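# Move mislabeled cartons from the wall shelf to the desk

## Task

On the wall shelf, every carton in the row should sit above the shelf label showing its own part number. Take each carton that sits above a label with a different number and put it on the desk. Every correctly placed carton must stay exactly where it was, neither moved nor rotated. The robot must not tip over or finish leaning, or the task fails. A result that holds only because the robot is still supporting it does not count. At the end, open the gripper and back away.

## Robot and tools

Robot: a Hello Robot Stretch 3 with one arm. It has a two-wheel base (0.33 m long, 0.34 m wide), a lift that raises the arm along a mast, and a telescoping arm that reaches out to the robot's right side. A wrist with yaw, pitch and roll carries a two-finger gripper. The base cannot slide sideways, so to move the gripper forward or back you drive the base. It turns about the point midway between the drive wheels, 0.05 m behind the front edge. With the arm pulled in and the wrist folded, a turn sweeps a 0.28 m radius; an unfolded, level wrist sticks out beyond that. Finger pads grip with only about 25 N each here, so heavy or slick cartons may slide out.

Frames: the base frame has its origin on the floor between the drive wheels, x forward, y left, z up. hand_pose is given in it, located where the closed fingertips meet. The odometry frame is the base frame at the start. Heading is positive to the left, -3.142 to 3.142.

execute_actions takes "actions", a list run in order (an empty list just returns the current state and images). Each action may hold "robot", "steps" (1 to 450 control steps at 30 per second) and "until". "robot" is one command, a list of up to 8 commands run one after another, or {"stop": true}, which brakes everything and clears the queue. A command can hold:
- "base": exactly one of {"translate_m": d}, a straight drive of d metres relative to where the base is when the command begins (positive forward, |d| at most 1), or {"rotate_rad": d}, a turn in place by d radians relative to the current heading (positive counter-clockwise/left, |d| at most 3.2).
- "joints": absolute targets, by name; unnamed joints keep their targets. lift_m 0 to 1.1 (arm height); arm_m 0 to 0.52 (extension); wrist_yaw_rad -1.345 to 4.42 (0 along the arm, positive swings toward the front, 3.0 folded over the base); wrist_pitch_rad -1.57 to 0.451 (0 level, negative tips fingers down); wrist_roll_rad -2.911 to 2.911; gripper_m -0.089 to 0.179 (larger is wider; the real fingertip gap is 0.007 less when nearly shut, 0.025 less when fully open, zero below 0.007); head_pan_rad -3.953 to 1.73 (0 forward, positive left, -1.57 looks along the arm); head_tilt_rad -1.53 to 0.419 (negative down).
- "contact_limits": {"arm_m": effort} in percent (1 to 100) at which the arm halts; smaller is gentler.
- In a list, {"pause_s": s} waits up to 15 s.
"until" ends an action early once all its conditions hold, e.g. {"robot": {"status": "ended"}} (nothing moving, no queue running), or field comparisons like {"robot": {"arm_m": [">", 0.3], "base_status": ["!=", "moving"]}}, or {"any": {"status": "ended"}}. Motions keep going across calls and while you think. A new command overrides at once and discards any older queue. An invalid value rejects the whole call.

zoom_image: "camera" is head_camera, nav_camera or wrist_camera; "region" is [x0, y0, x1, y1] in pixels from that image's top-left, no larger than 504 by 504. Use it to read part numbers on the labels and cartons. Head pan and tilt aim both head cameras.

finished_scene: "scene" is the number of the scene being closed. It is final, so first make sure all motion has ended.

Result lines: base_status and joint_status report moving, done, off_target, contact_stop, time_out, stopped, not_commanded or torque_fault; the bracket after base_status gives distance travelled against its goal. joint_goals lists targets; measured_speeds the encoder speeds; refusals and queue_left count refused goals and unstarted commands; queue is idle, running, done, dropped or stopped. Lines starting "refused:", "dropped:" or "replaced:" explain problems (counting actions and commands from 0). robot.on_its_own appears when the robot changed a goal itself, a joint is slack or off, or base_tilt leans 3 degrees or more. motor_effort is percent of maximum, with the peak in brackets. lidar_m has 12 distances in 30-degree sectors counter-clockwise from straight ahead, 0.17 m above the floor. wrist_depth_mm and head_depth_mm are 7x7 grids of median depths.

Full base speed (0.30 m/s, 1.9 rad/s) only comes with lift_m below 0.30, arm_m below 0.03 and wrist_yaw_rad above 2.54; otherwise 0.10 m/s and 0.63 rad/s.

Gripping: command gripper_m smaller than the carton's width to squeeze; open to at least 0.02 above where the pads met it to release. Neither the reading nor "done" proves you hold something; check images and effort. Squeezing too hard triggers a guard that eases off.

Cautions: fold or unfold the wrist only with lift_m 0.32 to 0.95, wrist_pitch_rad -0.4 and roll near 0. Keep pitch at -0.5 or lower when yaw is below -0.4. Pushing against something rigid with the gripper above about 0.45 m can tip the robot; after a contact_stop, do not push again. Don't drive while the gripper grips or presses on something fixed, and beware snagging furniture, especially reversing. If tilting, reverse the last move in small steps, pull the gripper free, and drop lift_m to about 0.2. Wrist servos overloaded for seconds shut off for 10 s. Avoid drops, slams and hard shoves, and don't jostle the correct cartons.

Each tool is called as name([rows], argument=value, ...), one row to a line, values as JSON.

## Session

execute_actions(actions=[])

Scene clock: 0.00 s.
robot.base_odometry: x=+0.000 y=+0.000 heading=+0.000 (m, m, rad; robot's odometry frame)
robot.turned_by_wheels: +0.000 (rad since the last result)
robot.turned_by_imu: +0.000 (rad since the last result)
robot.base_tilt: forward=-2.1 right=+0.1 (deg)
robot.lidar_m: 1.41 1.42 1.64 2.05 2.48 2.67 2.00 1.95 2.61 2.30 2.31 1.60
robot.head_depth_mm: 1485 1475 1474 1459 1463 1446 1446 / 1467 1446 1444 1437 1423 1423 1419 / 1440 1437 1429 1416 1404 1395 1391 / 1403 1401 1385 1389 1387 1372 1370 / 1385 1388 1384 1374 1365 1359 1339 / 1359 1363 1352 1349 1345 1329 1329 / 1339 1343 1334 1319 1308 1310 1303
robot.base_status: not_commanded
robot.joint_positions: lift_m=+0.574 arm_m=-0.001 wrist_yaw_rad=+2.947 wrist_pitch_rad=-0.504 wrist_roll_rad=-0.009 gripper_m=+0.037 head_pan_rad=-0.007 head_tilt_rad=-0.015
robot.joint_goals: lift_m=+0.574 arm_m=-0.001 wrist_yaw_rad=+2.947 wrist_pitch_rad=-0.504 wrist_roll_rad=-0.009 gripper_m=+0.037 head_pan_rad=-0.007 head_tilt_rad=-0.015
robot.joint_status: lift_m=not_commanded arm_m=not_commanded wrist_yaw_rad=not_commanded wrist_pitch_rad=not_commanded wrist_roll_rad=not_commanded gripper_m=not_commanded head_pan_rad=not_commanded head_tilt_rad=not_commanded
robot.measured_speeds: translate_m=+0.000 rotate_rad=+0.000 lift_m=+0.000 arm_m=+0.000 wrist_yaw_rad=+0.000 wrist_pitch_rad=+0.000 wrist_roll_rad=+0.000 head_pan_rad=+0.000 head_tilt_rad=+0.000
robot: refusals=0 queue=idle queue_left=0
robot.motor_effort: left_wheel=+0 right_wheel=+0 lift_m=+29 arm_m=+0 wrist_yaw_rad=+0 wrist_pitch_rad=+3 wrist_roll_rad=+1 gripper_m=+0 head_pan_rad=+0 head_tilt_rad=+2 (%)
robot.hand_pose: x=+0.0200 y=+0.0650 z=+0.5679 quat_wxyz=(+0.242, +0.695, +0.110, +0.668) (m; robot's base frame)
robot.wrist_depth_mm: - - - - - - - / - - - - - - - / - - - - - - - / - - - - - - - / 891 823 - 883 882 904 845 / 763 754 - 753 737 733 749 / 673 651 645 674 652 666 647
pictures: head_camera (sideways: a quarter turn clockwise sets it upright), nav_camera (sideways: a quarter turn counterclockwise sets it upright), wrist_camera
Images, in order (width x height): head_camera 896x504, nav_camera 672x504, wrist_camera 644x364.

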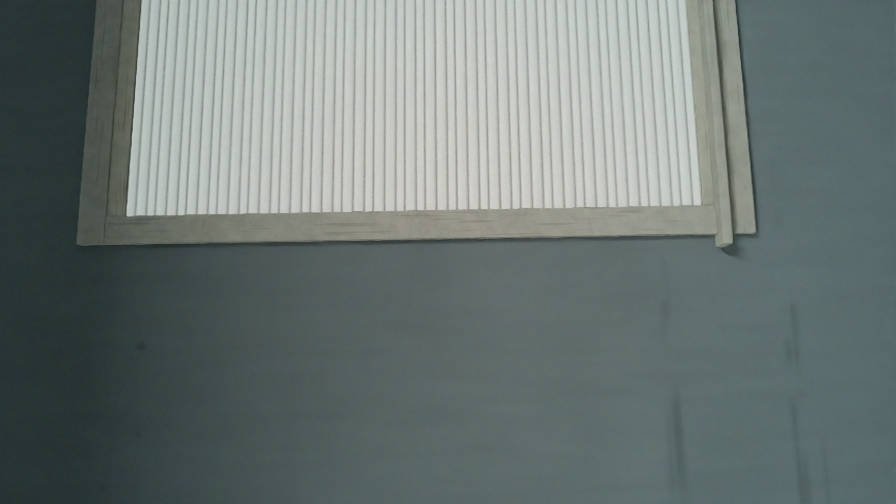

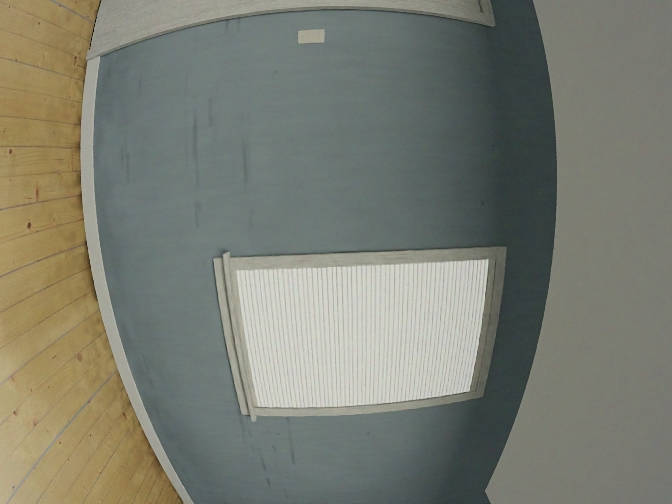

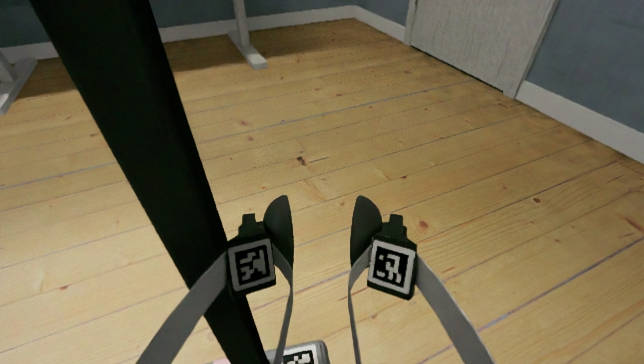

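execute_actions([
  {"robot":{"joints":{"head_pan_rad":1.7,"head_tilt_rad":-0.3}},"steps":200,"until":{"robot":{"status":"ended"}}},
])

execute_actions([
  {"robot":{"joints":{"head_pan_rad":-2.4,"head_tilt_rad":-0.3}},"steps":300,"until":{"robot":{"status":"ended"}}},
])

Scene clock: 1.60 s.
robot.base_odometry: x=+0.000 y=+0.000 heading=+0.000 (m, m, rad; robot's odometry frame)
robot.turned_by_wheels: +0.000 (rad since the last result)
robot.turned_by_imu: +0.000 (rad since the last result)
robot.base_tilt: forward=-2.1 right=+0.1 (deg)
robot.lidar_m: 1.42 1.42 1.64 2.05 2.49 2.68 2.00 1.95 2.61 2.30 2.30 1.60
robot.head_depth_mm: 2251 2357 2463 2578 2679 2131 1660 / 2245 2338 2405 2524 2638 2173 1657 / 2219 2328 2436 2364 2605 2169 1666 / 2233 2301 2412 2364 2637 2167 1680 / 2232 2324 2409 2427 2630 2186 1676 / 2187 2261 2368 2436 2622 2233 1718 / 2178 2289 - - - - -
robot.base_status: not_commanded
robot.joint_positions: lift_m=+0.574 arm_m=-0.001 wrist_yaw_rad=+2.947 wrist_pitch_rad=-0.504 wrist_roll_rad=-0.009 gripper_m=+0.037 head_pan_rad=+1.693 head_tilt_rad=-0.296
robot.joint_goals: lift_m=+0.574 arm_m=-0.001 wrist_yaw_rad=+2.947 wrist_pitch_rad=-0.504 wrist_roll_rad=-0.009 gripper_m=+0.037 head_pan_rad=+1.700 head_tilt_rad=-0.300
robot.joint_status: lift_m=not_commanded arm_m=not_commanded wrist_yaw_rad=not_commanded wrist_pitch_rad=not_commanded wrist_roll_rad=not_commanded gripper_m=not_commanded head_pan_rad=done head_tilt_rad=done
robot.measured_speeds: translate_m=+0.000 rotate_rad=+0.000 lift_m=+0.000 arm_m=+0.000 wrist_yaw_rad=+0.000 wrist_pitch_rad=+0.000 wrist_roll_rad=+0.000 head_pan_rad=+0.000 head_tilt_rad=+0.000
robot: refusals=0 queue=done queue_left=0
robot.motor_effort: left_wheel=+0(0) right_wheel=+0(0) lift_m=+30(29) arm_m=+0(0) wrist_yaw_rad=+0(0) wrist_pitch_rad=+3(4) wrist_roll_rad=+0(1) gripper_m=+0(0) head_pan_rad=+5(56) head_tilt_rad=-2(30) (%)
robot.hand_pose: x=+0.0200 y=+0.0650 z=+0.5679 quat_wxyz=(+0.242, +0.695, +0.110, +0.668) (m; robot's base frame)
robot.wrist_depth_mm: - - - - - - - / - - - - - - - / - - - - - - - / - - - - - - - / 877 881 - 862 890 871 865 / 753 746 - 740 750 753 735 / 652 651 674 663 653 647 646
pictures: head_camera (sideways: a quarter turn clockwise sets it upright), nav_camera (sideways: a quarter turn counterclockwise sets it upright), wrist_camera
Images, in order (width x height): head_camera 896x504, nav_camera 672x504, wrist_camera 644x364.

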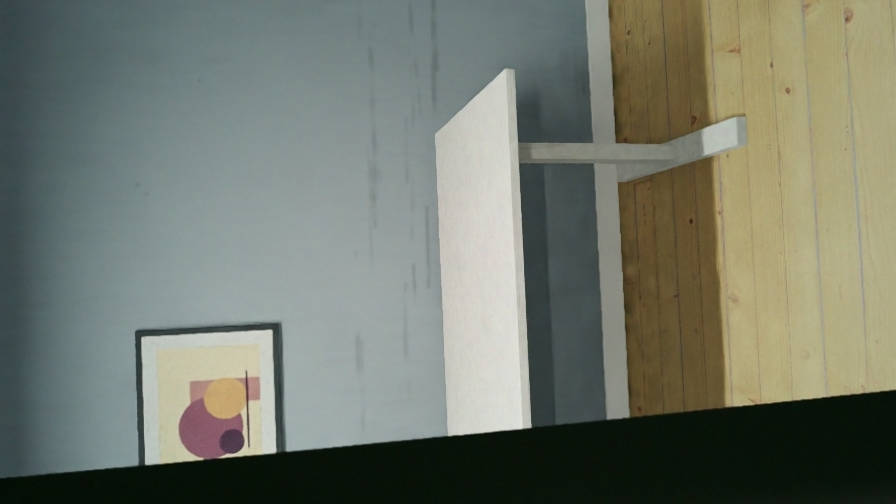

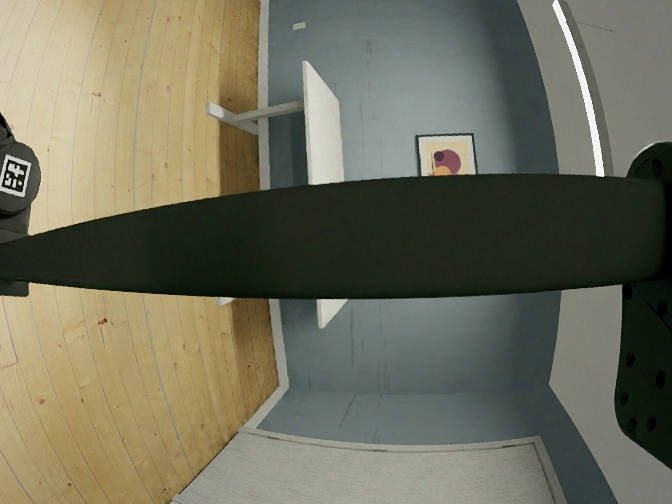

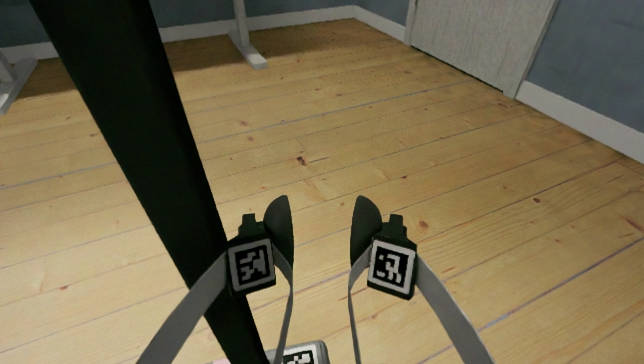

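Scene clock: 4.17 s.
robot.base_odometry: x=+0.000 y=+0.000 heading=+0.000 (m, m, rad; robot's odometry frame)
robot.turned_by_wheels: +0.000 (rad since the last result)
robot.turned_by_imu: -0.001 (rad since the last result)
robot.base_tilt: forward=-2.2 right=+0.1 (deg)
robot.lidar_m: 1.41 1.42 1.64 2.05 2.48 2.67 2.01 1.95 2.61 2.30 2.30 1.61
robot.head_depth_mm: 2132 2196 2306 2375 2360 2127 1635 / 2238 2348 2418 2569 2639 2174 1665 / 2357 2500 2590 2740 2777 2158 1663 / 2507 2637 2778 2916 2938 2180 1673 / 2639 2824 2991 3117 3100 2184 1682 / 2852 2965 3076 3224 3140 2197 1683 / 2638 2697 2831 2838 2910 2212 1690
robot.base_status: not_commanded
robot.joint_positions: lift_m=+0.574 arm_m=-0.001 wrist_yaw_rad=+2.947 wrist_pitch_rad=-0.504 wrist_roll_rad=-0.009 gripper_m=+0.037 head_pan_rad=-2.393 head_tilt_rad=-0.296
robot.joint_goals: lift_m=+0.574 arm_m=-0.001 wrist_yaw_rad=+2.947 wrist_pitch_rad=-0.504 wrist_roll_rad=-0.009 gripper_m=+0.037 head_pan_rad=-2.400 head_tilt_rad=-0.300
robot.joint_status: lift_m=not_commanded arm_m=not_commanded wrist_yaw_rad=not_commanded wrist_pitch_rad=not_commanded wrist_roll_rad=not_commanded gripper_m=not_commanded head_pan_rad=done head_tilt_rad=done
robot.measured_speeds: translate_m=+0.000 rotate_rad=+0.000 lift_m=+0.000 arm_m=+0.000 wrist_yaw_rad=+0.000 wrist_pitch_rad=+0.000 wrist_roll_rad=+0.000 head_pan_rad=+0.000 head_tilt_rad=+0.000
robot: refusals=0 queue=done queue_left=0
robot.motor_effort: left_wheel=+0(0) right_wheel=+0(0) lift_m=+29(30) arm_m=+0(0) wrist_yaw_rad=+0(0) wrist_pitch_rad=+3(3) wrist_roll_rad=+0(0) gripper_m=+0(0) head_pan_rad=-5(57) head_tilt_rad=-2(2) (%)
robot.hand_pose: x=+0.0200 y=+0.0650 z=+0.5679 quat_wxyz=(+0.242, +0.695, +0.110, +0.668) (m; robot's base frame)
robot.wrist_depth_mm: - - - - - - - / - - - - - - - / - - - - - - - / - - - - - - - / 854 863 - 879 896 840 880 / 767 765 - 737 723 766 733 / 657 651 653 677 660 650 637
pictures: head_camera (sideways: a quarter turn clockwise sets it upright), nav_camera (sideways: a quarter turn counterclockwise sets it upright), wrist_camera
Images, in order (width x height): head_camera 896x504, nav_camera 672x504, wrist_camera 644x364.

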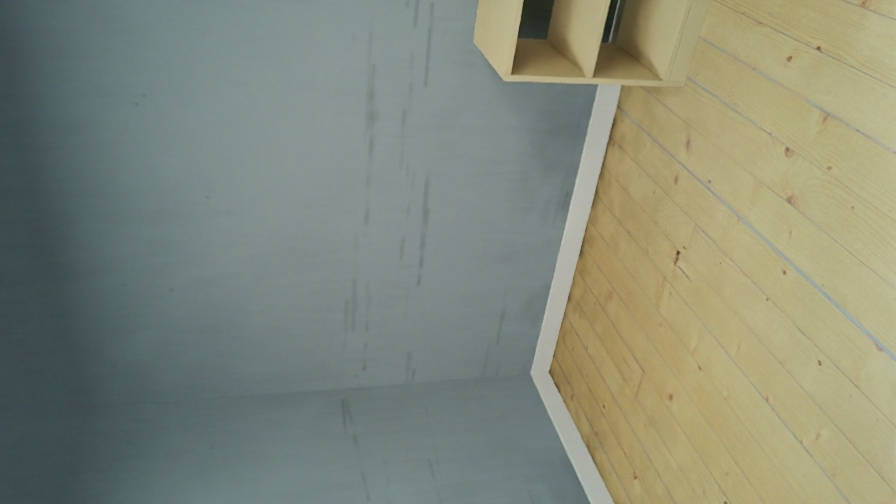

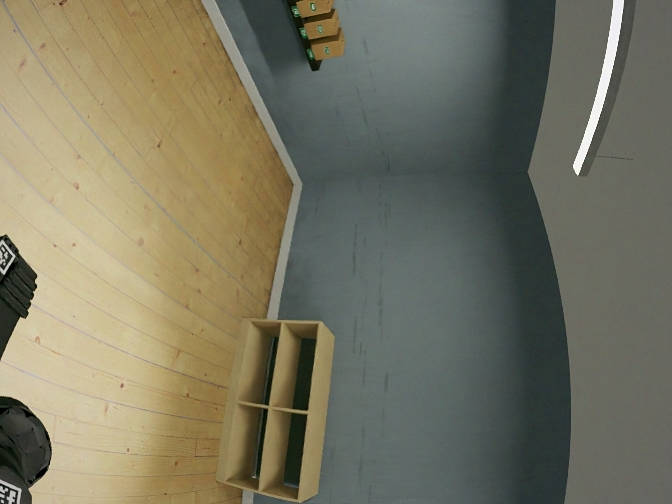

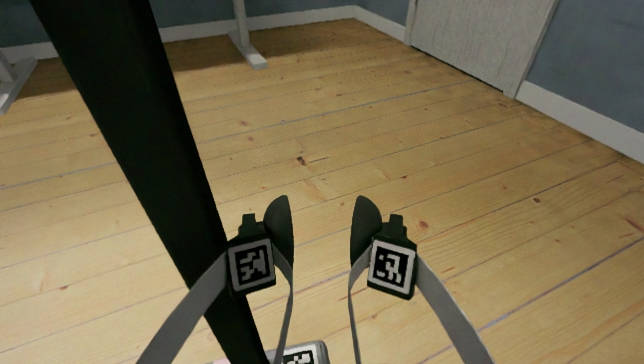

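execute_actions([
  {"robot":[{"joints":{"lift_m":0.25,"head_pan_rad":0,"head_tilt_rad":-0.4}},{"base":{"rotate_rad":-1.4}},{"base":{"translate_m":1.0}}],"steps":450,"until":{"robot":{"status":"ended"}}},
])

Scene clock: 15.17 s.
robot.base_odometry: x=+0.170 y=-0.985 heading=-1.400 (m, m, rad; robot's odometry frame)
robot.turned_by_wheels: -1.400 (rad since the last result)
robot.turned_by_imu: -1.392 (rad since the last result)
robot.base_tilt: forward=-2.2 right=+0.1 (deg)
robot.lidar_m: 1.30 1.33 1.53 1.45 1.49 1.99 3.05 3.13 2.12 1.95 1.92 1.36
robot.head_depth_mm: 1107 1170 1240 1200 1143 1539 1496 / 1107 1172 1248 1260 1135 1529 1507 / 1103 1168 1248 1287 1139 1545 1514 / 1106 1172 1239 1226 1146 1535 1516 / 1108 1175 1245 1321 1298 1543 1524 / 1106 1177 1252 1325 1430 1562 1517 / 1114 1177 1246 1330 1440 1561 1528
robot.base_status: done (translate_m +1.0000 of +1.0000)
robot.joint_positions: lift_m=+0.250 arm_m=-0.001 wrist_yaw_rad=+2.947 wrist_pitch_rad=-0.505 wrist_roll_rad=-0.009 gripper_m=+0.037 head_pan_rad=-0.007 head_tilt_rad=-0.396
robot.joint_goals: lift_m=+0.250 arm_m=-0.001 wrist_yaw_rad=+2.947 wrist_pitch_rad=-0.505 wrist_roll_rad=-0.009 gripper_m=+0.037 head_pan_rad=+0.000 head_tilt_rad=-0.400
robot.joint_status: lift_m=done arm_m=not_commanded wrist_yaw_rad=not_commanded wrist_pitch_rad=not_commanded wrist_roll_rad=not_commanded gripper_m=not_commanded head_pan_rad=done head_tilt_rad=done
robot.measured_speeds: translate_m=+0.000 rotate_rad=+0.000 lift_m=+0.000 arm_m=+0.000 wrist_yaw_rad=+0.000 wrist_pitch_rad=+0.000 wrist_roll_rad=+0.000 head_pan_rad=+0.000 head_tilt_rad=+0.000
robot: refusals=0 queue=done queue_left=0
robot.motor_effort: left_wheel=+2(11) right_wheel=-2(5) lift_m=+26(29) arm_m=+0(0) wrist_yaw_rad=+0(0) wrist_pitch_rad=+4(4) wrist_roll_rad=+0(0) gripper_m=+0(0) head_pan_rad=+4(56) head_tilt_rad=-2(19) (%)
robot.hand_pose: x=+0.0200 y=+0.0648 z=+0.2437 quat_wxyz=(+0.242, +0.695, +0.111, +0.667) (m; robot's base frame)
robot.wrist_depth_mm: - - - - - - - / 895 - 893 851 888 893 875 / 683 - 674 669 680 659 680 / 558 554 549 543 544 552 544 / 481 - - - 461 459 455 / - - - - 392 398 397 / - - - - 350 357 354
pictures: head_camera (sideways: a quarter turn clockwise sets it upright), nav_camera (sideways: a quarter turn counterclockwise sets it upright), wrist_camera
Images, in order (width x height): head_camera 896x504, nav_camera 672x504, wrist_camera 644x364.

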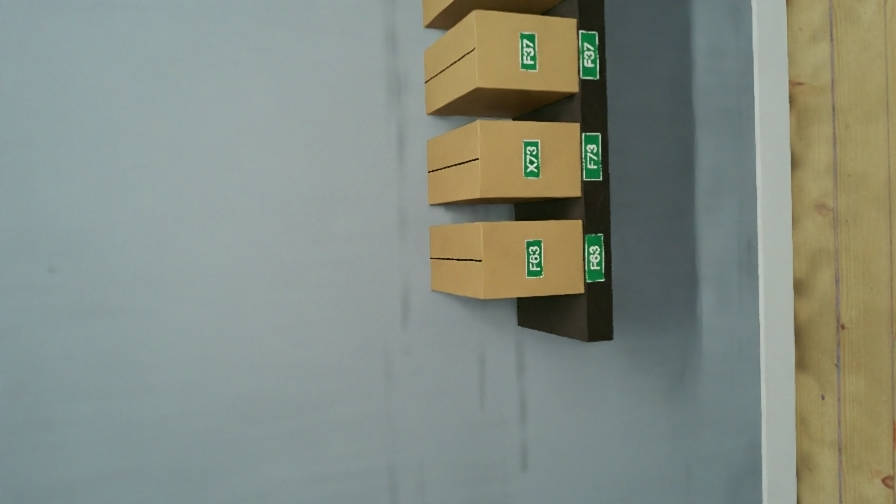

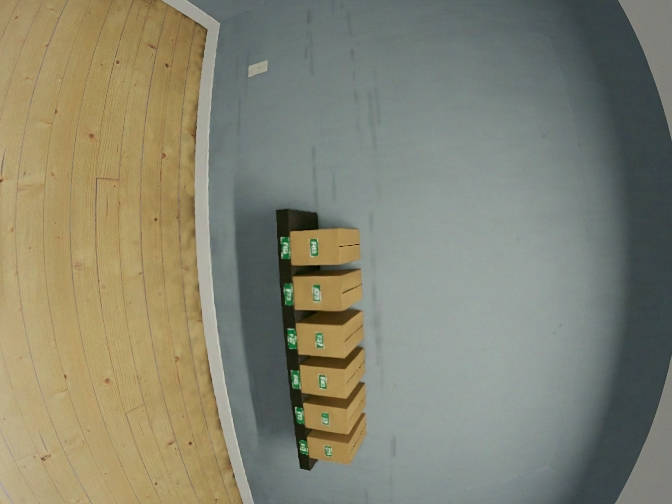

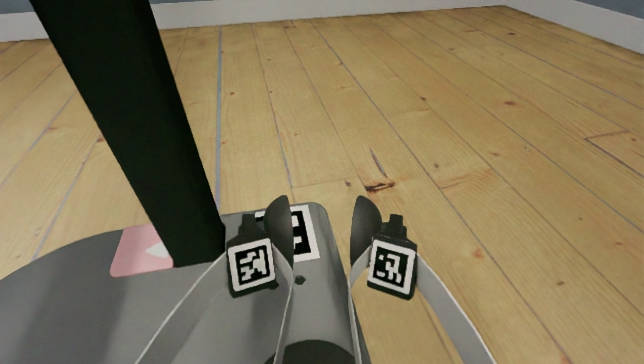

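execute_actions([
  {"robot":[{"base":{"translate_m":0.5}},{"base":{"rotate_rad":1.58}},{"base":{"translate_m":-0.4},"joints":{"lift_m":0.8,"wrist_pitch_rad":-0.4,"head_pan_rad":-1.7,"head_tilt_rad":-0.75}},{"joints":{"wrist_yaw_rad":0,"gripper_m":0.16}},{"joints":{"wrist_pitch_rad":0}}],"steps":450,"until":{"robot":{"status":"ended"}}},
])

Scene clock: 30.37 s.
robot.base_odometry: x=-0.138 y=-1.550 heading=+0.180 (m, m, rad; robot's odometry frame)
robot.turned_by_wheels: +1.580 (rad since the last result)
robot.turned_by_imu: +1.566 (rad since the last result)
robot.base_tilt: forward=-2.1 right=+0.1 (deg)
robot.lidar_m: 1.87 1.92 2.56 3.53 2.49 1.70 1.91 1.22 0.86 0.82 0.84 1.12
robot.head_depth_mm: 720 807 820 747 1279 1403 - / 714 797 795 706 1234 1385 - / 702 787 844 764 1219 1366 - / 695 777 811 696 791 1342 1189 / 687 767 832 756 794 1352 1215 / 677 754 809 682 760 1350 1228 / 669 748 813 691 773 1335 1233
robot.base_status: done (translate_m -0.4000 of -0.4000)
robot.joint_positions: lift_m=+0.800 arm_m=-0.001 wrist_yaw_rad=+0.002 wrist_pitch_rad=-0.383 wrist_roll_rad=-0.009 gripper_m=+0.160 head_pan_rad=-1.693 head_tilt_rad=-0.741
robot.joint_goals: lift_m=+0.800 arm_m=-0.001 wrist_yaw_rad=+0.000 wrist_pitch_rad=+0.000 wrist_roll_rad=-0.009 gripper_m=+0.160 head_pan_rad=-1.700 head_tilt_rad=-0.750
robot.joint_status: lift_m=done arm_m=not_commanded wrist_yaw_rad=done wrist_pitch_rad=moving wrist_roll_rad=not_commanded gripper_m=done head_pan_rad=done head_tilt_rad=done
robot.measured_speeds: translate_m=+0.000 rotate_rad=+0.000 lift_m=+0.000 arm_m=+0.000 wrist_yaw_rad=+0.000 wrist_pitch_rad=+0.480 wrist_roll_rad=+0.000 head_pan_rad=+0.000 head_tilt_rad=+0.000
robot: refusals=0 queue=running queue_left=0
robot.motor_effort: left_wheel=-1(10) right_wheel=+2(10) lift_m=+33(35) arm_m=+0(0) wrist_yaw_rad=-2(2) wrist_pitch_rad=+6(5) wrist_roll_rad=+1(0) gripper_m=+1(100) head_pan_rad=-5(58) head_tilt_rad=-6(37) (%)
robot.hand_pose: x=-0.0211 y=-0.3724 z=+0.8205 quat_wxyz=(+0.698, +0.136, -0.691, -0.134) (m; robot's base frame)
robot.wrist_depth_mm: 349 328 389 319 387 314 324 / 311 297 310 306 325 314 322 / 338 329 344 334 356 356 358 / 362 373 375 378 380 390 399 / 742 394 744 758 772 792 819 / 809 884 863 873 903 929 919 / 902 917 945 953 942 928 907
pictures: head_camera (sideways: a quarter turn clockwise sets it upright), nav_camera (sideways: a quarter turn counterclockwise sets it upright), wrist_camera
Images, in order (width x height): head_camera 896x504, nav_camera 672x504, wrist_camera 644x364.

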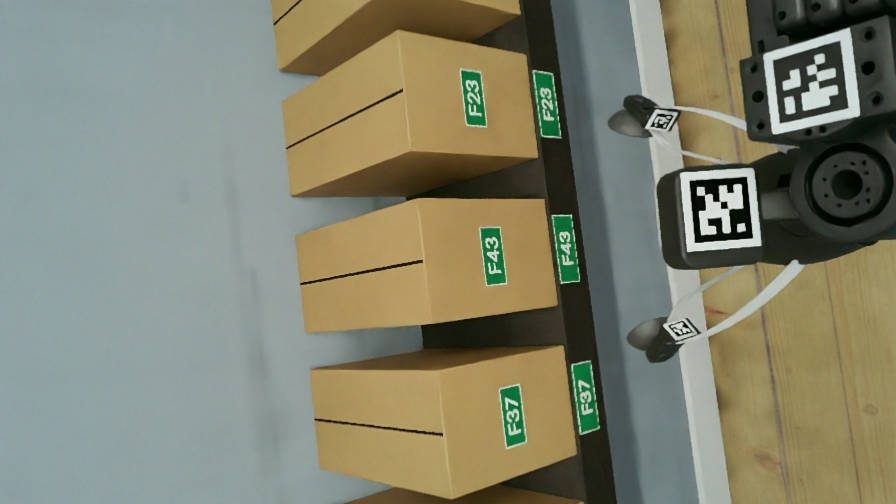

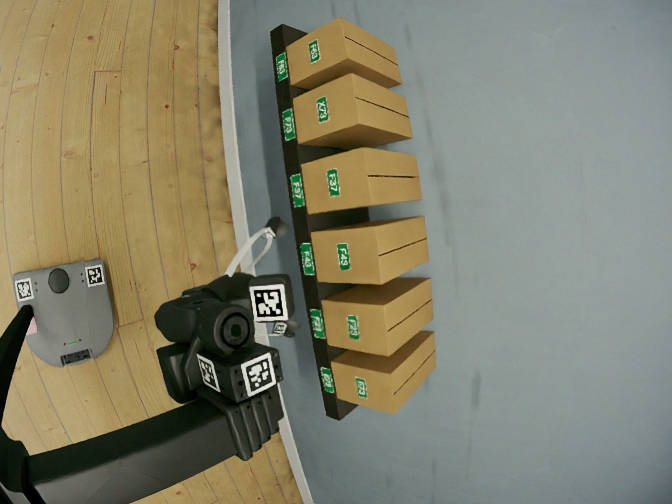

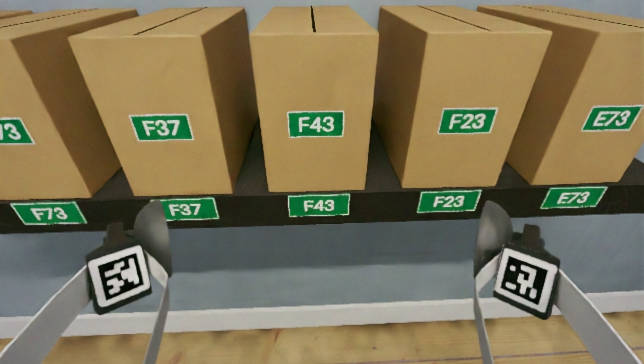

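execute_actions([
  {"robot":{"base":{"translate_m":0.275},"joints":{"lift_m":0.6,"wrist_pitch_rad":0,"gripper_m":0.14}},"steps":450,"until":{"robot":{"status":"ended"}}},
])

Scene clock: 34.47 s.
robot.base_odometry: x=+0.132 y=-1.501 heading=+0.180 (m, m, rad; robot's odometry frame)
robot.turned_by_wheels: +0.000 (rad since the last result)
robot.turned_by_imu: -0.001 (rad since the last result)
robot.base_tilt: forward=-2.2 right=+0.1 (deg)
robot.lidar_m: 1.60 1.64 2.17 3.55 2.67 1.95 2.18 1.20 0.85 0.80 0.83 1.10
robot.head_depth_mm: 708 795 783 719 1257 1376 1201 / 699 786 832 702 1230 1372 1198 / 692 773 803 690 793 1347 1247 / 684 763 840 832 790 1348 1237 / 679 755 808 677 756 1335 1219 / 669 743 814 708 768 1326 1221 / 659 736 799 670 740 1325 1229
robot.base_status: done (translate_m +0.2750 of +0.2750)
robot.joint_positions: lift_m=+0.600 arm_m=-0.001 wrist_yaw_rad=+0.001 wrist_pitch_rad=-0.021 wrist_roll_rad=-0.009 gripper_m=+0.140 head_pan_rad=-1.693 head_tilt_rad=-0.741
robot.joint_goals: lift_m=+0.600 arm_m=-0.001 wrist_yaw_rad=+0.000 wrist_pitch_rad=+0.000 wrist_roll_rad=-0.009 gripper_m=+0.140 head_pan_rad=-1.700 head_tilt_rad=-0.750
robot.joint_status: lift_m=done arm_m=not_commanded wrist_yaw_rad=done wrist_pitch_rad=done wrist_roll_rad=not_commanded gripper_m=done head_pan_rad=done head_tilt_rad=done
robot.measured_speeds: translate_m=+0.000 rotate_rad=+0.000 lift_m=+0.000 arm_m=+0.000 wrist_yaw_rad=+0.000 wrist_pitch_rad=+0.000 wrist_roll_rad=+0.000 head_pan_rad=+0.000 head_tilt_rad=+0.000
robot: refusals=0 queue=done queue_left=0
robot.motor_effort: left_wheel=-2(4) right_wheel=+2(5) lift_m=+26(34) arm_m=+0(0) wrist_yaw_rad=-1(1) wrist_pitch_rad=+6(5) wrist_roll_rad=+0(0) gripper_m=-1(99) head_pan_rad=-4(5) head_tilt_rad=-6(6) (%)
robot.hand_pose: x=-0.0211 y=-0.3994 z=+0.7095 quat_wxyz=(+0.711, +0.008, -0.704, -0.007) (m; robot's base frame)
robot.wrist_depth_mm: 268 276 277 337 281 288 291 / 276 286 284 341 294 300 301 / 291 296 297 342 304 313 314 / 299 301 303 309 314 321 323 / 579 312 574 589 592 613 621 / 595 612 619 623 626 - 642 / 622 627 639 666 644 650 687
pictures: head_camera (sideways: a quarter turn clockwise sets it upright), nav_camera (sideways: a quarter turn counterclockwise sets it upright), wrist_camera
Images, in order (width x height): head_camera 896x504, nav_camera 672x504, wrist_camera 644x364.

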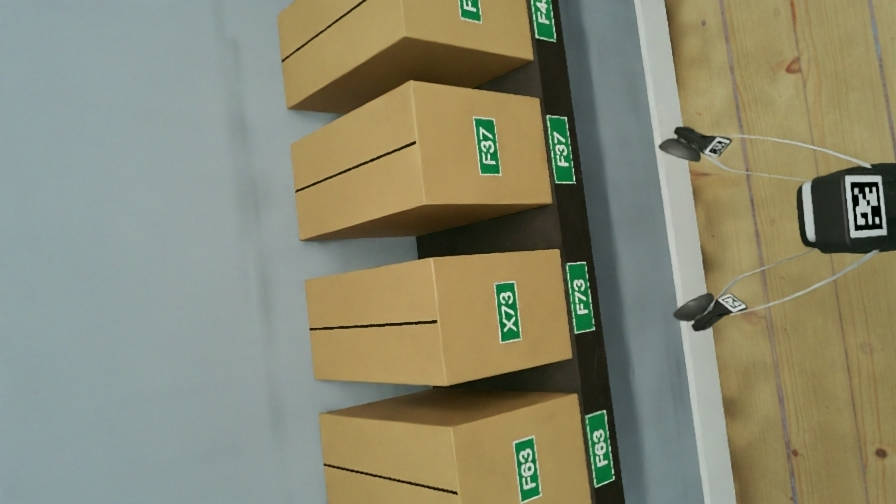

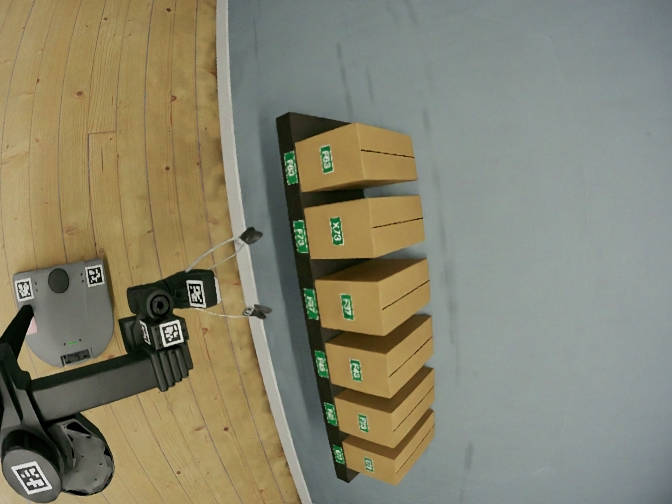

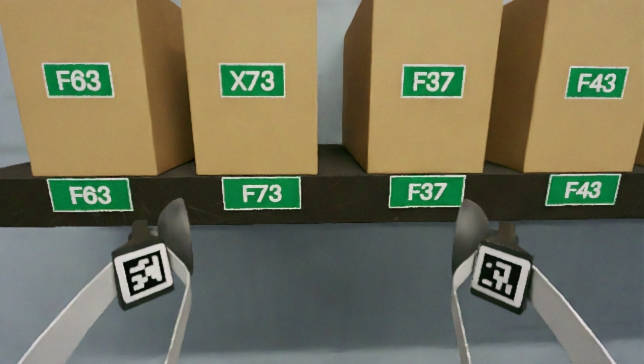

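execute_actions([
  {"robot":[{"base":{"rotate_rad":0.04}},{"base":{"translate_m":0.05},"joints":{"lift_m":0.7,"gripper_m":0.165}}],"steps":450,"until":{"robot":{"status":"ended"}}},
])

Scene clock: 37.37 s.
robot.base_odometry: x=+0.181 y=-1.490 heading=+0.220 (m, m, rad; robot's odometry frame)
robot.turned_by_wheels: +0.040 (rad since the last result)
robot.turned_by_imu: +0.039 (rad since the last result)
robot.base_tilt: forward=-2.1 right=+0.1 (deg)
robot.lidar_m: 1.55 1.61 2.19 3.57 2.71 2.00 2.23 1.14 0.84 0.81 0.84 1.14
robot.head_depth_mm: 699 783 818 701 1228 1368 1230 / 693 778 795 690 778 1347 1239 / 686 771 831 790 802 1365 - / 681 763 812 676 770 1364 1198 / 677 757 818 735 780 1348 1217 / 671 748 801 675 757 1355 1225 / 667 742 818 712 782 1333 1226
robot.base_status: done (translate_m +0.0500 of +0.0500)
robot.joint_positions: lift_m=+0.700 arm_m=-0.001 wrist_yaw_rad=+0.001 wrist_pitch_rad=-0.020 wrist_roll_rad=-0.009 gripper_m=+0.165 head_pan_rad=-1.693 head_tilt_rad=-0.741
robot.joint_goals: lift_m=+0.700 arm_m=-0.001 wrist_yaw_rad=+0.000 wrist_pitch_rad=+0.000 wrist_roll_rad=-0.009 gripper_m=+0.165 head_pan_rad=-1.700 head_tilt_rad=-0.750
robot.joint_status: lift_m=done arm_m=not_commanded wrist_yaw_rad=done wrist_pitch_rad=done wrist_roll_rad=not_commanded gripper_m=done head_pan_rad=done head_tilt_rad=done
robot.measured_speeds: translate_m=+0.000 rotate_rad=+0.000 lift_m=+0.000 arm_m=+0.000 wrist_yaw_rad=+0.000 wrist_pitch_rad=+0.000 wrist_roll_rad=+0.000 head_pan_rad=+0.000 head_tilt_rad=+0.000
robot: refusals=0 queue=done queue_left=0
robot.motor_effort: left_wheel=-2(7) right_wheel=+3(5) lift_m=+33(35) arm_m=+0(0) wrist_yaw_rad=-1(1) wrist_pitch_rad=+5(6) wrist_roll_rad=+0(0) gripper_m=+0(100) head_pan_rad=-5(5) head_tilt_rad=-6(6) (%)
robot.hand_pose: x=-0.0212 y=-0.3994 z=+0.8094 quat_wxyz=(+0.711, +0.008, -0.704, -0.007) (m; robot's base frame)
robot.wrist_depth_mm: 503 505 506 513 514 512 514 / 518 524 521 519 523 528 522 / 538 298 303 301 308 298 306 / 564 311 315 308 315 312 314 / 589 325 328 325 349 321 331 / 618 337 336 332 338 330 332 / 637 639 642 654 644 650 629
pictures: head_camera (sideways: a quarter turn clockwise sets it upright), nav_camera (sideways: a quarter turn counterclockwise sets it upright), wrist_camera
Images, in order (width x height): head_camera 896x504, nav_camera 672x504, wrist_camera 644x364.

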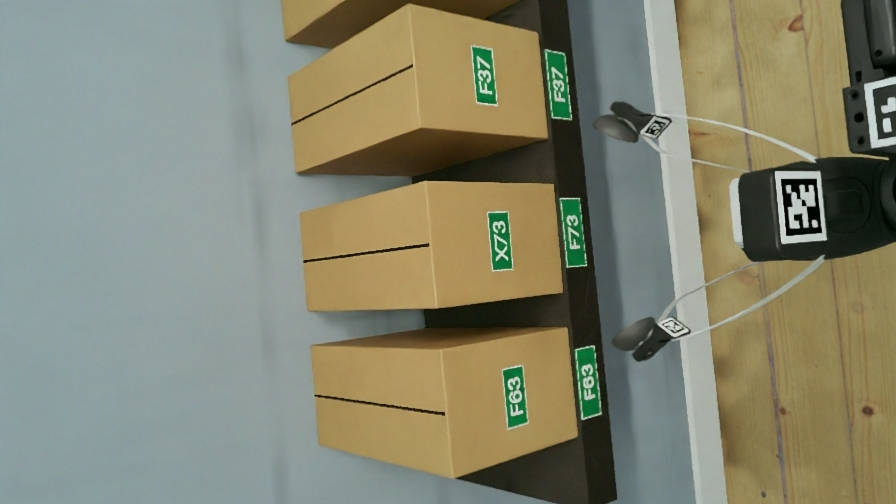

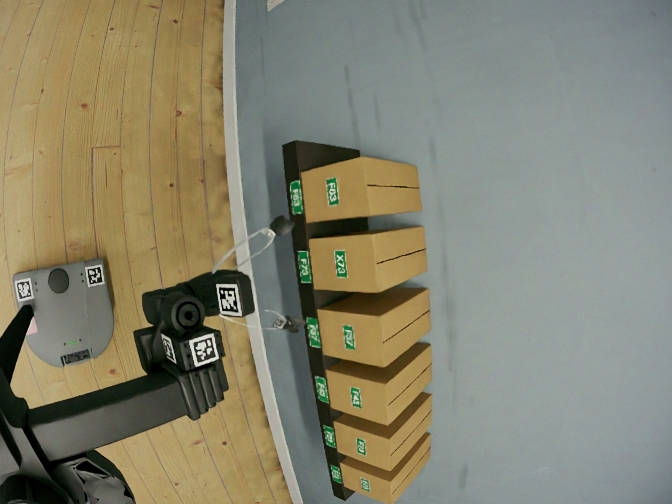

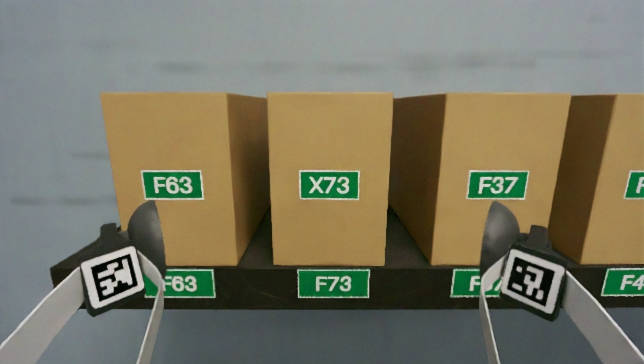

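execute_actions([
  {"robot":[{"base":{"translate_m":-0.008},"joints":{"lift_m":0.67,"gripper_m":0.155}},{"joints":{"arm_m":0.12}}],"steps":450,"until":{"robot":{"status":"ended"}}},
])

Scene clock: 41.20 s.
robot.base_odometry: x=+0.173 y=-1.491 heading=+0.220 (m, m, rad; robot's odometry frame)
robot.turned_by_wheels: +0.000 (rad since the last result)
robot.turned_by_imu: -0.001 (rad since the last result)
robot.base_tilt: forward=-2.1 right=+0.1 (deg)
robot.lidar_m: 1.55 1.61 2.20 3.98 2.70 2.00 2.23 1.14 0.84 0.81 0.83 1.14
robot.head_depth_mm: 697 782 820 701 1222 1377 - / 689 776 795 689 799 - - / 687 770 839 756 792 - 1165 / 681 762 808 677 765 1339 1198 / 675 752 819 703 785 1330 1220 / 670 748 804 675 758 1349 1227 / 664 743 820 691 785 1342 1235
robot.base_status: done (translate_m -0.0080 of -0.0080)
robot.joint_positions: lift_m=+0.670 arm_m=+0.120 wrist_yaw_rad=+0.001 wrist_pitch_rad=-0.020 wrist_roll_rad=-0.009 gripper_m=+0.155 head_pan_rad=-1.693 head_tilt_rad=-0.741
robot.joint_goals: lift_m=+0.670 arm_m=+0.120 wrist_yaw_rad=+0.000 wrist_pitch_rad=+0.000 wrist_roll_rad=-0.009 gripper_m=+0.155 head_pan_rad=-1.700 head_tilt_rad=-0.750
robot.joint_status: lift_m=done arm_m=done wrist_yaw_rad=done wrist_pitch_rad=done wrist_roll_rad=not_commanded gripper_m=done head_pan_rad=done head_tilt_rad=done
robot.measured_speeds: translate_m=+0.000 rotate_rad=+0.000 lift_m=+0.000 arm_m=+0.000 wrist_yaw_rad=+0.000 wrist_pitch_rad=+0.000 wrist_roll_rad=+0.000 head_pan_rad=+0.000 head_tilt_rad=+0.000
robot: refusals=0 queue=done queue_left=0
robot.motor_effort: left_wheel=-2(7) right_wheel=+2(3) lift_m=+25(33) arm_m=+3(3) wrist_yaw_rad=-1(1) wrist_pitch_rad=+5(5) wrist_roll_rad=+1(0) gripper_m=-1(99) head_pan_rad=-5(5) head_tilt_rad=-6(6) (%)
robot.hand_pose: x=-0.0213 y=-0.5204 z=+0.7798 quat_wxyz=(+0.711, +0.007, -0.704, -0.007) (m; robot's base frame)
robot.wrist_depth_mm: 281 396 388 169 391 395 394 / 173 175 174 173 174 184 173 / 180 181 183 180 182 184 181 / 186 189 191 187 191 190 186 / 195 194 198 196 198 196 197 / 201 206 219 203 218 216 204 / 206 207 209 207 207 207 207
pictures: head_camera (sideways: a quarter turn clockwise sets it upright), nav_camera (sideways: a quarter turn counterclockwise sets it upright), wrist_camera
Images, in order (width x height): head_camera 896x504, nav_camera 672x504, wrist_camera 644x364.

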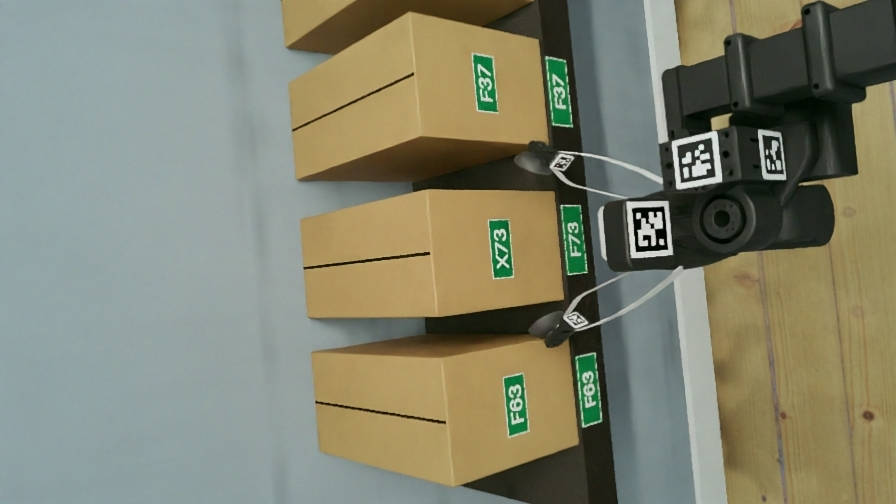

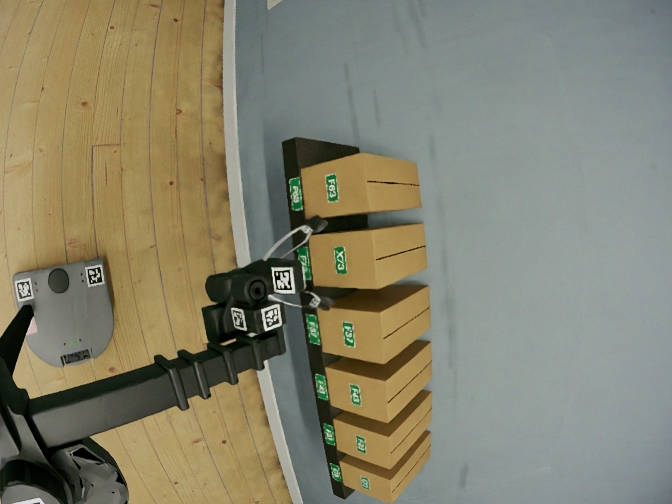

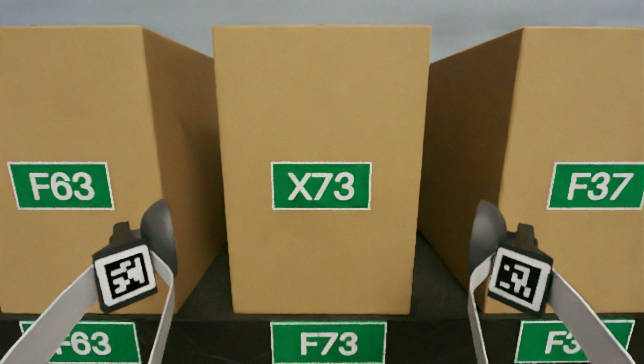

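Tips are close to the neighbours, so I'll narrow the gripper.

execute_actions([
  {"robot":[{"joints":{"gripper_m":0.13}},{"joints":{"arm_m":0.195}},{"joints":{"gripper_m":0.03}},{"pause_s":0.5},{"joints":{"lift_m":0.72}},{"joints":{"arm_m":0}}],"steps":450,"until":{"robot":{"status":"ended"}}},
])

Scene clock: 49.53 s.
robot.base_odometry: x=+0.173 y=-1.491 heading=+0.220 (m, m, rad; robot's odometry frame)
robot.turned_by_wheels: +0.000 (rad since the last result)
robot.turned_by_imu: -0.002 (rad since the last result)
robot.base_tilt: forward=-2.1 right=+0.0 (deg)
robot.lidar_m: 1.55 1.61 2.21 3.97 2.70 1.99 2.23 1.14 0.84 0.81 0.84 1.14
robot.head_depth_mm: 700 782 818 701 1232 1366 1244 / 693 778 797 685 786 1357 1252 / 684 770 836 618 510 942 - / 682 761 847 578 506 578 1195 / 674 752 840 695 739 1347 1226 / 670 750 800 678 757 1345 1223 / 662 741 822 688 780 1334 1224
robot.base_status: done (translate_m -0.0080 of -0.0080)
robot.joint_positions: lift_m=+0.720 arm_m=+0.000 wrist_yaw_rad=+0.000 wrist_pitch_rad=-0.037 wrist_roll_rad=-0.009 gripper_m=+0.059 head_pan_rad=-1.693 head_tilt_rad=-0.741
robot.joint_goals: lift_m=+0.720 arm_m=+0.000 wrist_yaw_rad=+0.000 wrist_pitch_rad=+0.000 wrist_roll_rad=-0.009 gripper_m=+0.030 head_pan_rad=-1.700 head_tilt_rad=-0.750
robot.joint_status: lift_m=done arm_m=done wrist_yaw_rad=done wrist_pitch_rad=done wrist_roll_rad=not_commanded gripper_m=off_target head_pan_rad=done head_tilt_rad=done
robot.measured_speeds: translate_m=+0.000 rotate_rad=+0.000 lift_m=+0.000 arm_m=+0.000 wrist_yaw_rad=+0.000 wrist_pitch_rad=+0.000 wrist_roll_rad=+0.000 head_pan_rad=+0.000 head_tilt_rad=+0.000
robot: refusals=0 queue=done queue_left=0
robot.motor_effort: left_wheel=-2(3) right_wheel=+2(5) lift_m=+35(42) arm_m=-2(9) wrist_yaw_rad=+0(8) wrist_pitch_rad=+10(44) wrist_roll_rad=+0(0) gripper_m=-100(99) head_pan_rad=-5(5) head_tilt_rad=-6(6) (%)
robot.hand_pose: x=-0.0215 y=-0.4004 z=+0.8250 quat_wxyz=(+0.710, +0.013, -0.703, -0.013) (m; robot's base frame)
robot.wrist_depth_mm: 491 498 113 113 113 496 507 / 520 525 116 116 116 525 526 / 547 293 119 119 119 297 304 / 565 311 123 122 122 313 316 / 598 383 126 125 125 321 326 / 597 337 130 129 128 - 341 / 661 649 133 133 132 662 661
pictures: head_camera (sideways: a quarter turn clockwise sets it upright), nav_camera (sideways: a quarter turn counterclockwise sets it upright), wrist_camera
Images, in order (width x height): head_camera 896x504, nav_camera 672x504, wrist_camera 644x364.

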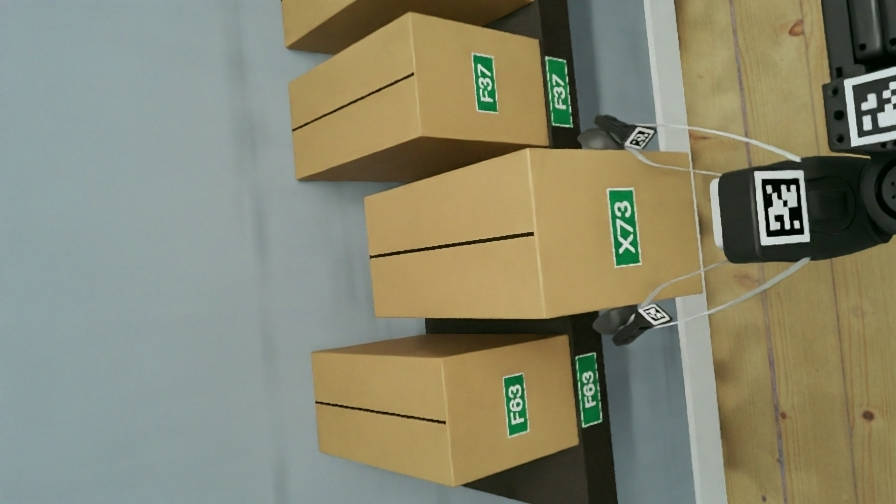

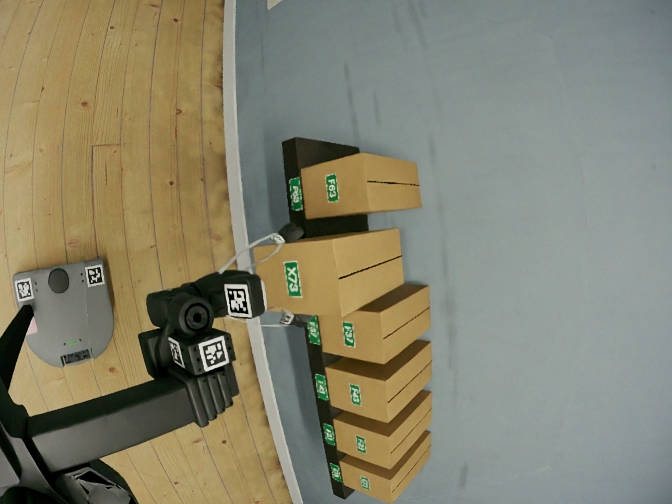

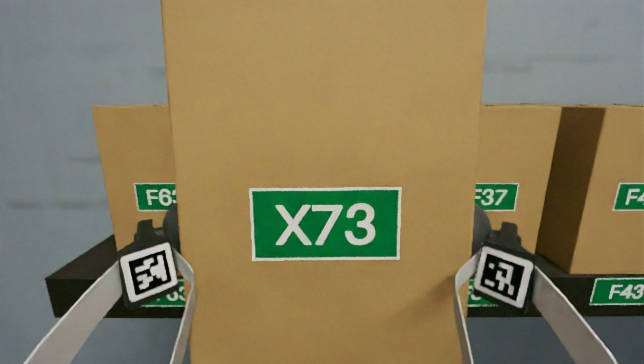

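execute_actions([
  {"robot":[{"joints":{"lift_m":0.93}},{"base":{"rotate_rad":1.72}},{"base":{"translate_m":1.0}},{"base":{"translate_m":1.0}},{"base":{"translate_m":0.5}},{"base":{"rotate_rad":1.42}}],"steps":450,"until":{"robot":{"status":"ended"}}},
  {"steps":450,"until":{"robot":{"status":"ended"}}},
  {"steps":450,"until":{"robot":{"status":"ended"}}},
])

Scene clock: 87.07 s.
robot.base_odometry: x=-0.729 y=+0.840 heading=-2.923 (m, m, rad; robot's odometry frame)
robot.turned_by_wheels: +3.140 (rad since the last result)
robot.turned_by_imu: +3.125 (rad since the last result)
robot.base_tilt: forward=-2.1 right=+0.1 (deg)
robot.lidar_m: 1.88 1.53 2.23 3.29 2.75 1.98 1.87 1.94 1.34 1.50 1.08 1.96
robot.head_depth_mm: 1335 1443 1110 942 - - - / 1325 1441 1072 941 - - - / 1322 477 375 406 - - - / 1297 446 372 402 - 1374 1208 / 1287 460 369 413 1629 1419 1211 / 1279 1387 1160 931 1664 1421 1223 / 1265 1403 1169 907 1533 1390 1232
robot.base_status: done (rotate_rad +1.4199 of +1.4200)
robot.joint_positions: lift_m=+0.930 arm_m=+0.000 wrist_yaw_rad=+0.000 wrist_pitch_rad=-0.036 wrist_roll_rad=-0.009 gripper_m=+0.086 head_pan_rad=-1.693 head_tilt_rad=-0.741
robot.joint_goals: lift_m=+0.930 arm_m=+0.000 wrist_yaw_rad=+0.000 wrist_pitch_rad=+0.000 wrist_roll_rad=-0.009 gripper_m=+0.085 head_pan_rad=-1.700 head_tilt_rad=-0.750
robot.joint_status: lift_m=done arm_m=done wrist_yaw_rad=done wrist_pitch_rad=done wrist_roll_rad=not_commanded gripper_m=off_target head_pan_rad=done head_tilt_rad=done
robot.measured_speeds: translate_m=+0.000 rotate_rad=+0.000 lift_m=+0.000 arm_m=+0.000 wrist_yaw_rad=+0.000 wrist_pitch_rad=+0.000 wrist_roll_rad=+0.000 head_pan_rad=+0.000 head_tilt_rad=+0.000
robot: refusals=0 queue=done queue_left=0
robot.on_its_own: gripper_m is held at +0.085, not at your +0.030, by its stall guard, which is not easing now
robot.motor_effort: left_wheel=-2(7) right_wheel=+3(6) lift_m=+34(36) arm_m=-2(2) wrist_yaw_rad=+0(1) wrist_pitch_rad=+10(10) wrist_roll_rad=+0(1) gripper_m=-61(100) head_pan_rad=-5(5) head_tilt_rad=-6(5) (%)
robot.hand_pose: x=-0.0215 y=-0.4004 z=+1.0352 quat_wxyz=(+0.710, +0.013, -0.703, -0.013) (m; robot's base frame)
robot.wrist_depth_mm: - - 114 114 114 - - / - - 117 117 117 - - / - - 120 120 119 - - / - - 123 123 123 - - / - - 126 125 125 899 912 / - 614 129 128 129 - 636 / 540 522 132 132 132 558 551
pictures: head_camera (sideways: a quarter turn clockwise sets it upright), nav_camera (sideways: a quarter turn counterclockwise sets it upright), wrist_camera
Images, in order (width x height): head_camera 896x504, nav_camera 672x504, wrist_camera 644x364.

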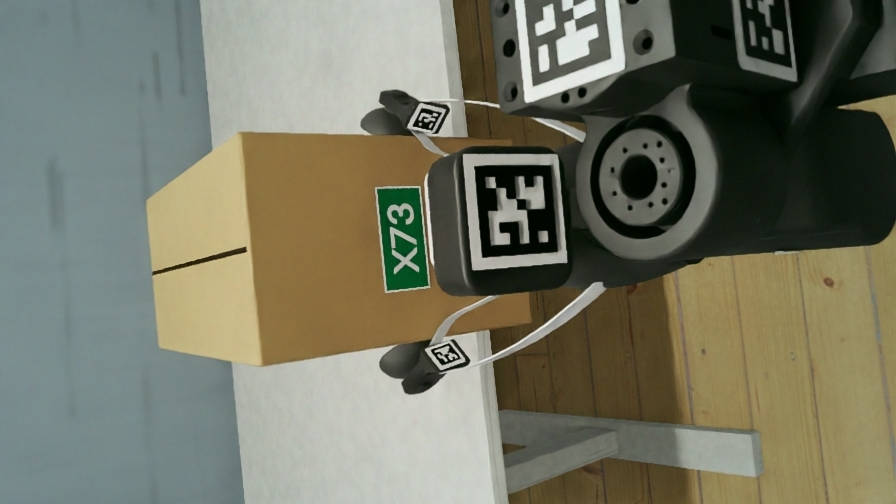

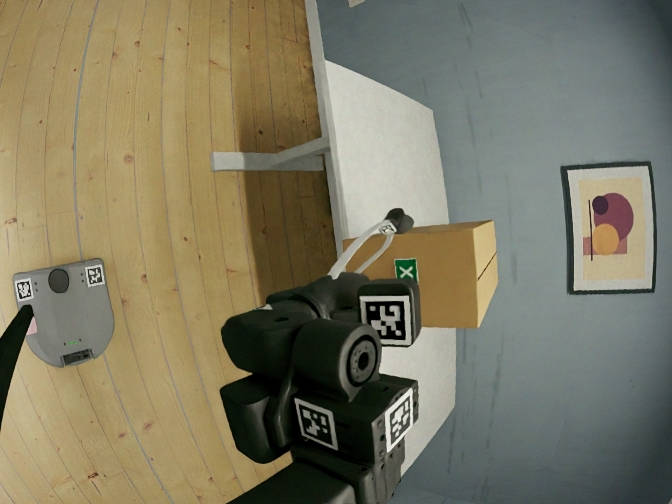

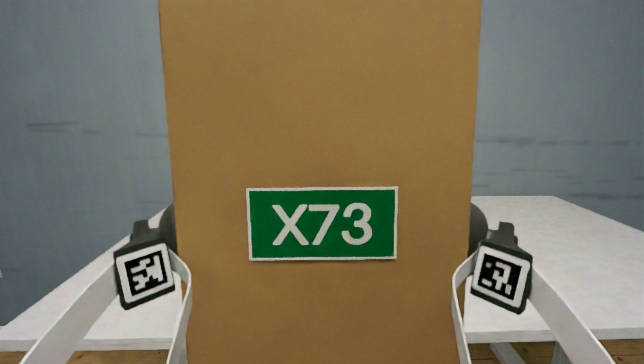

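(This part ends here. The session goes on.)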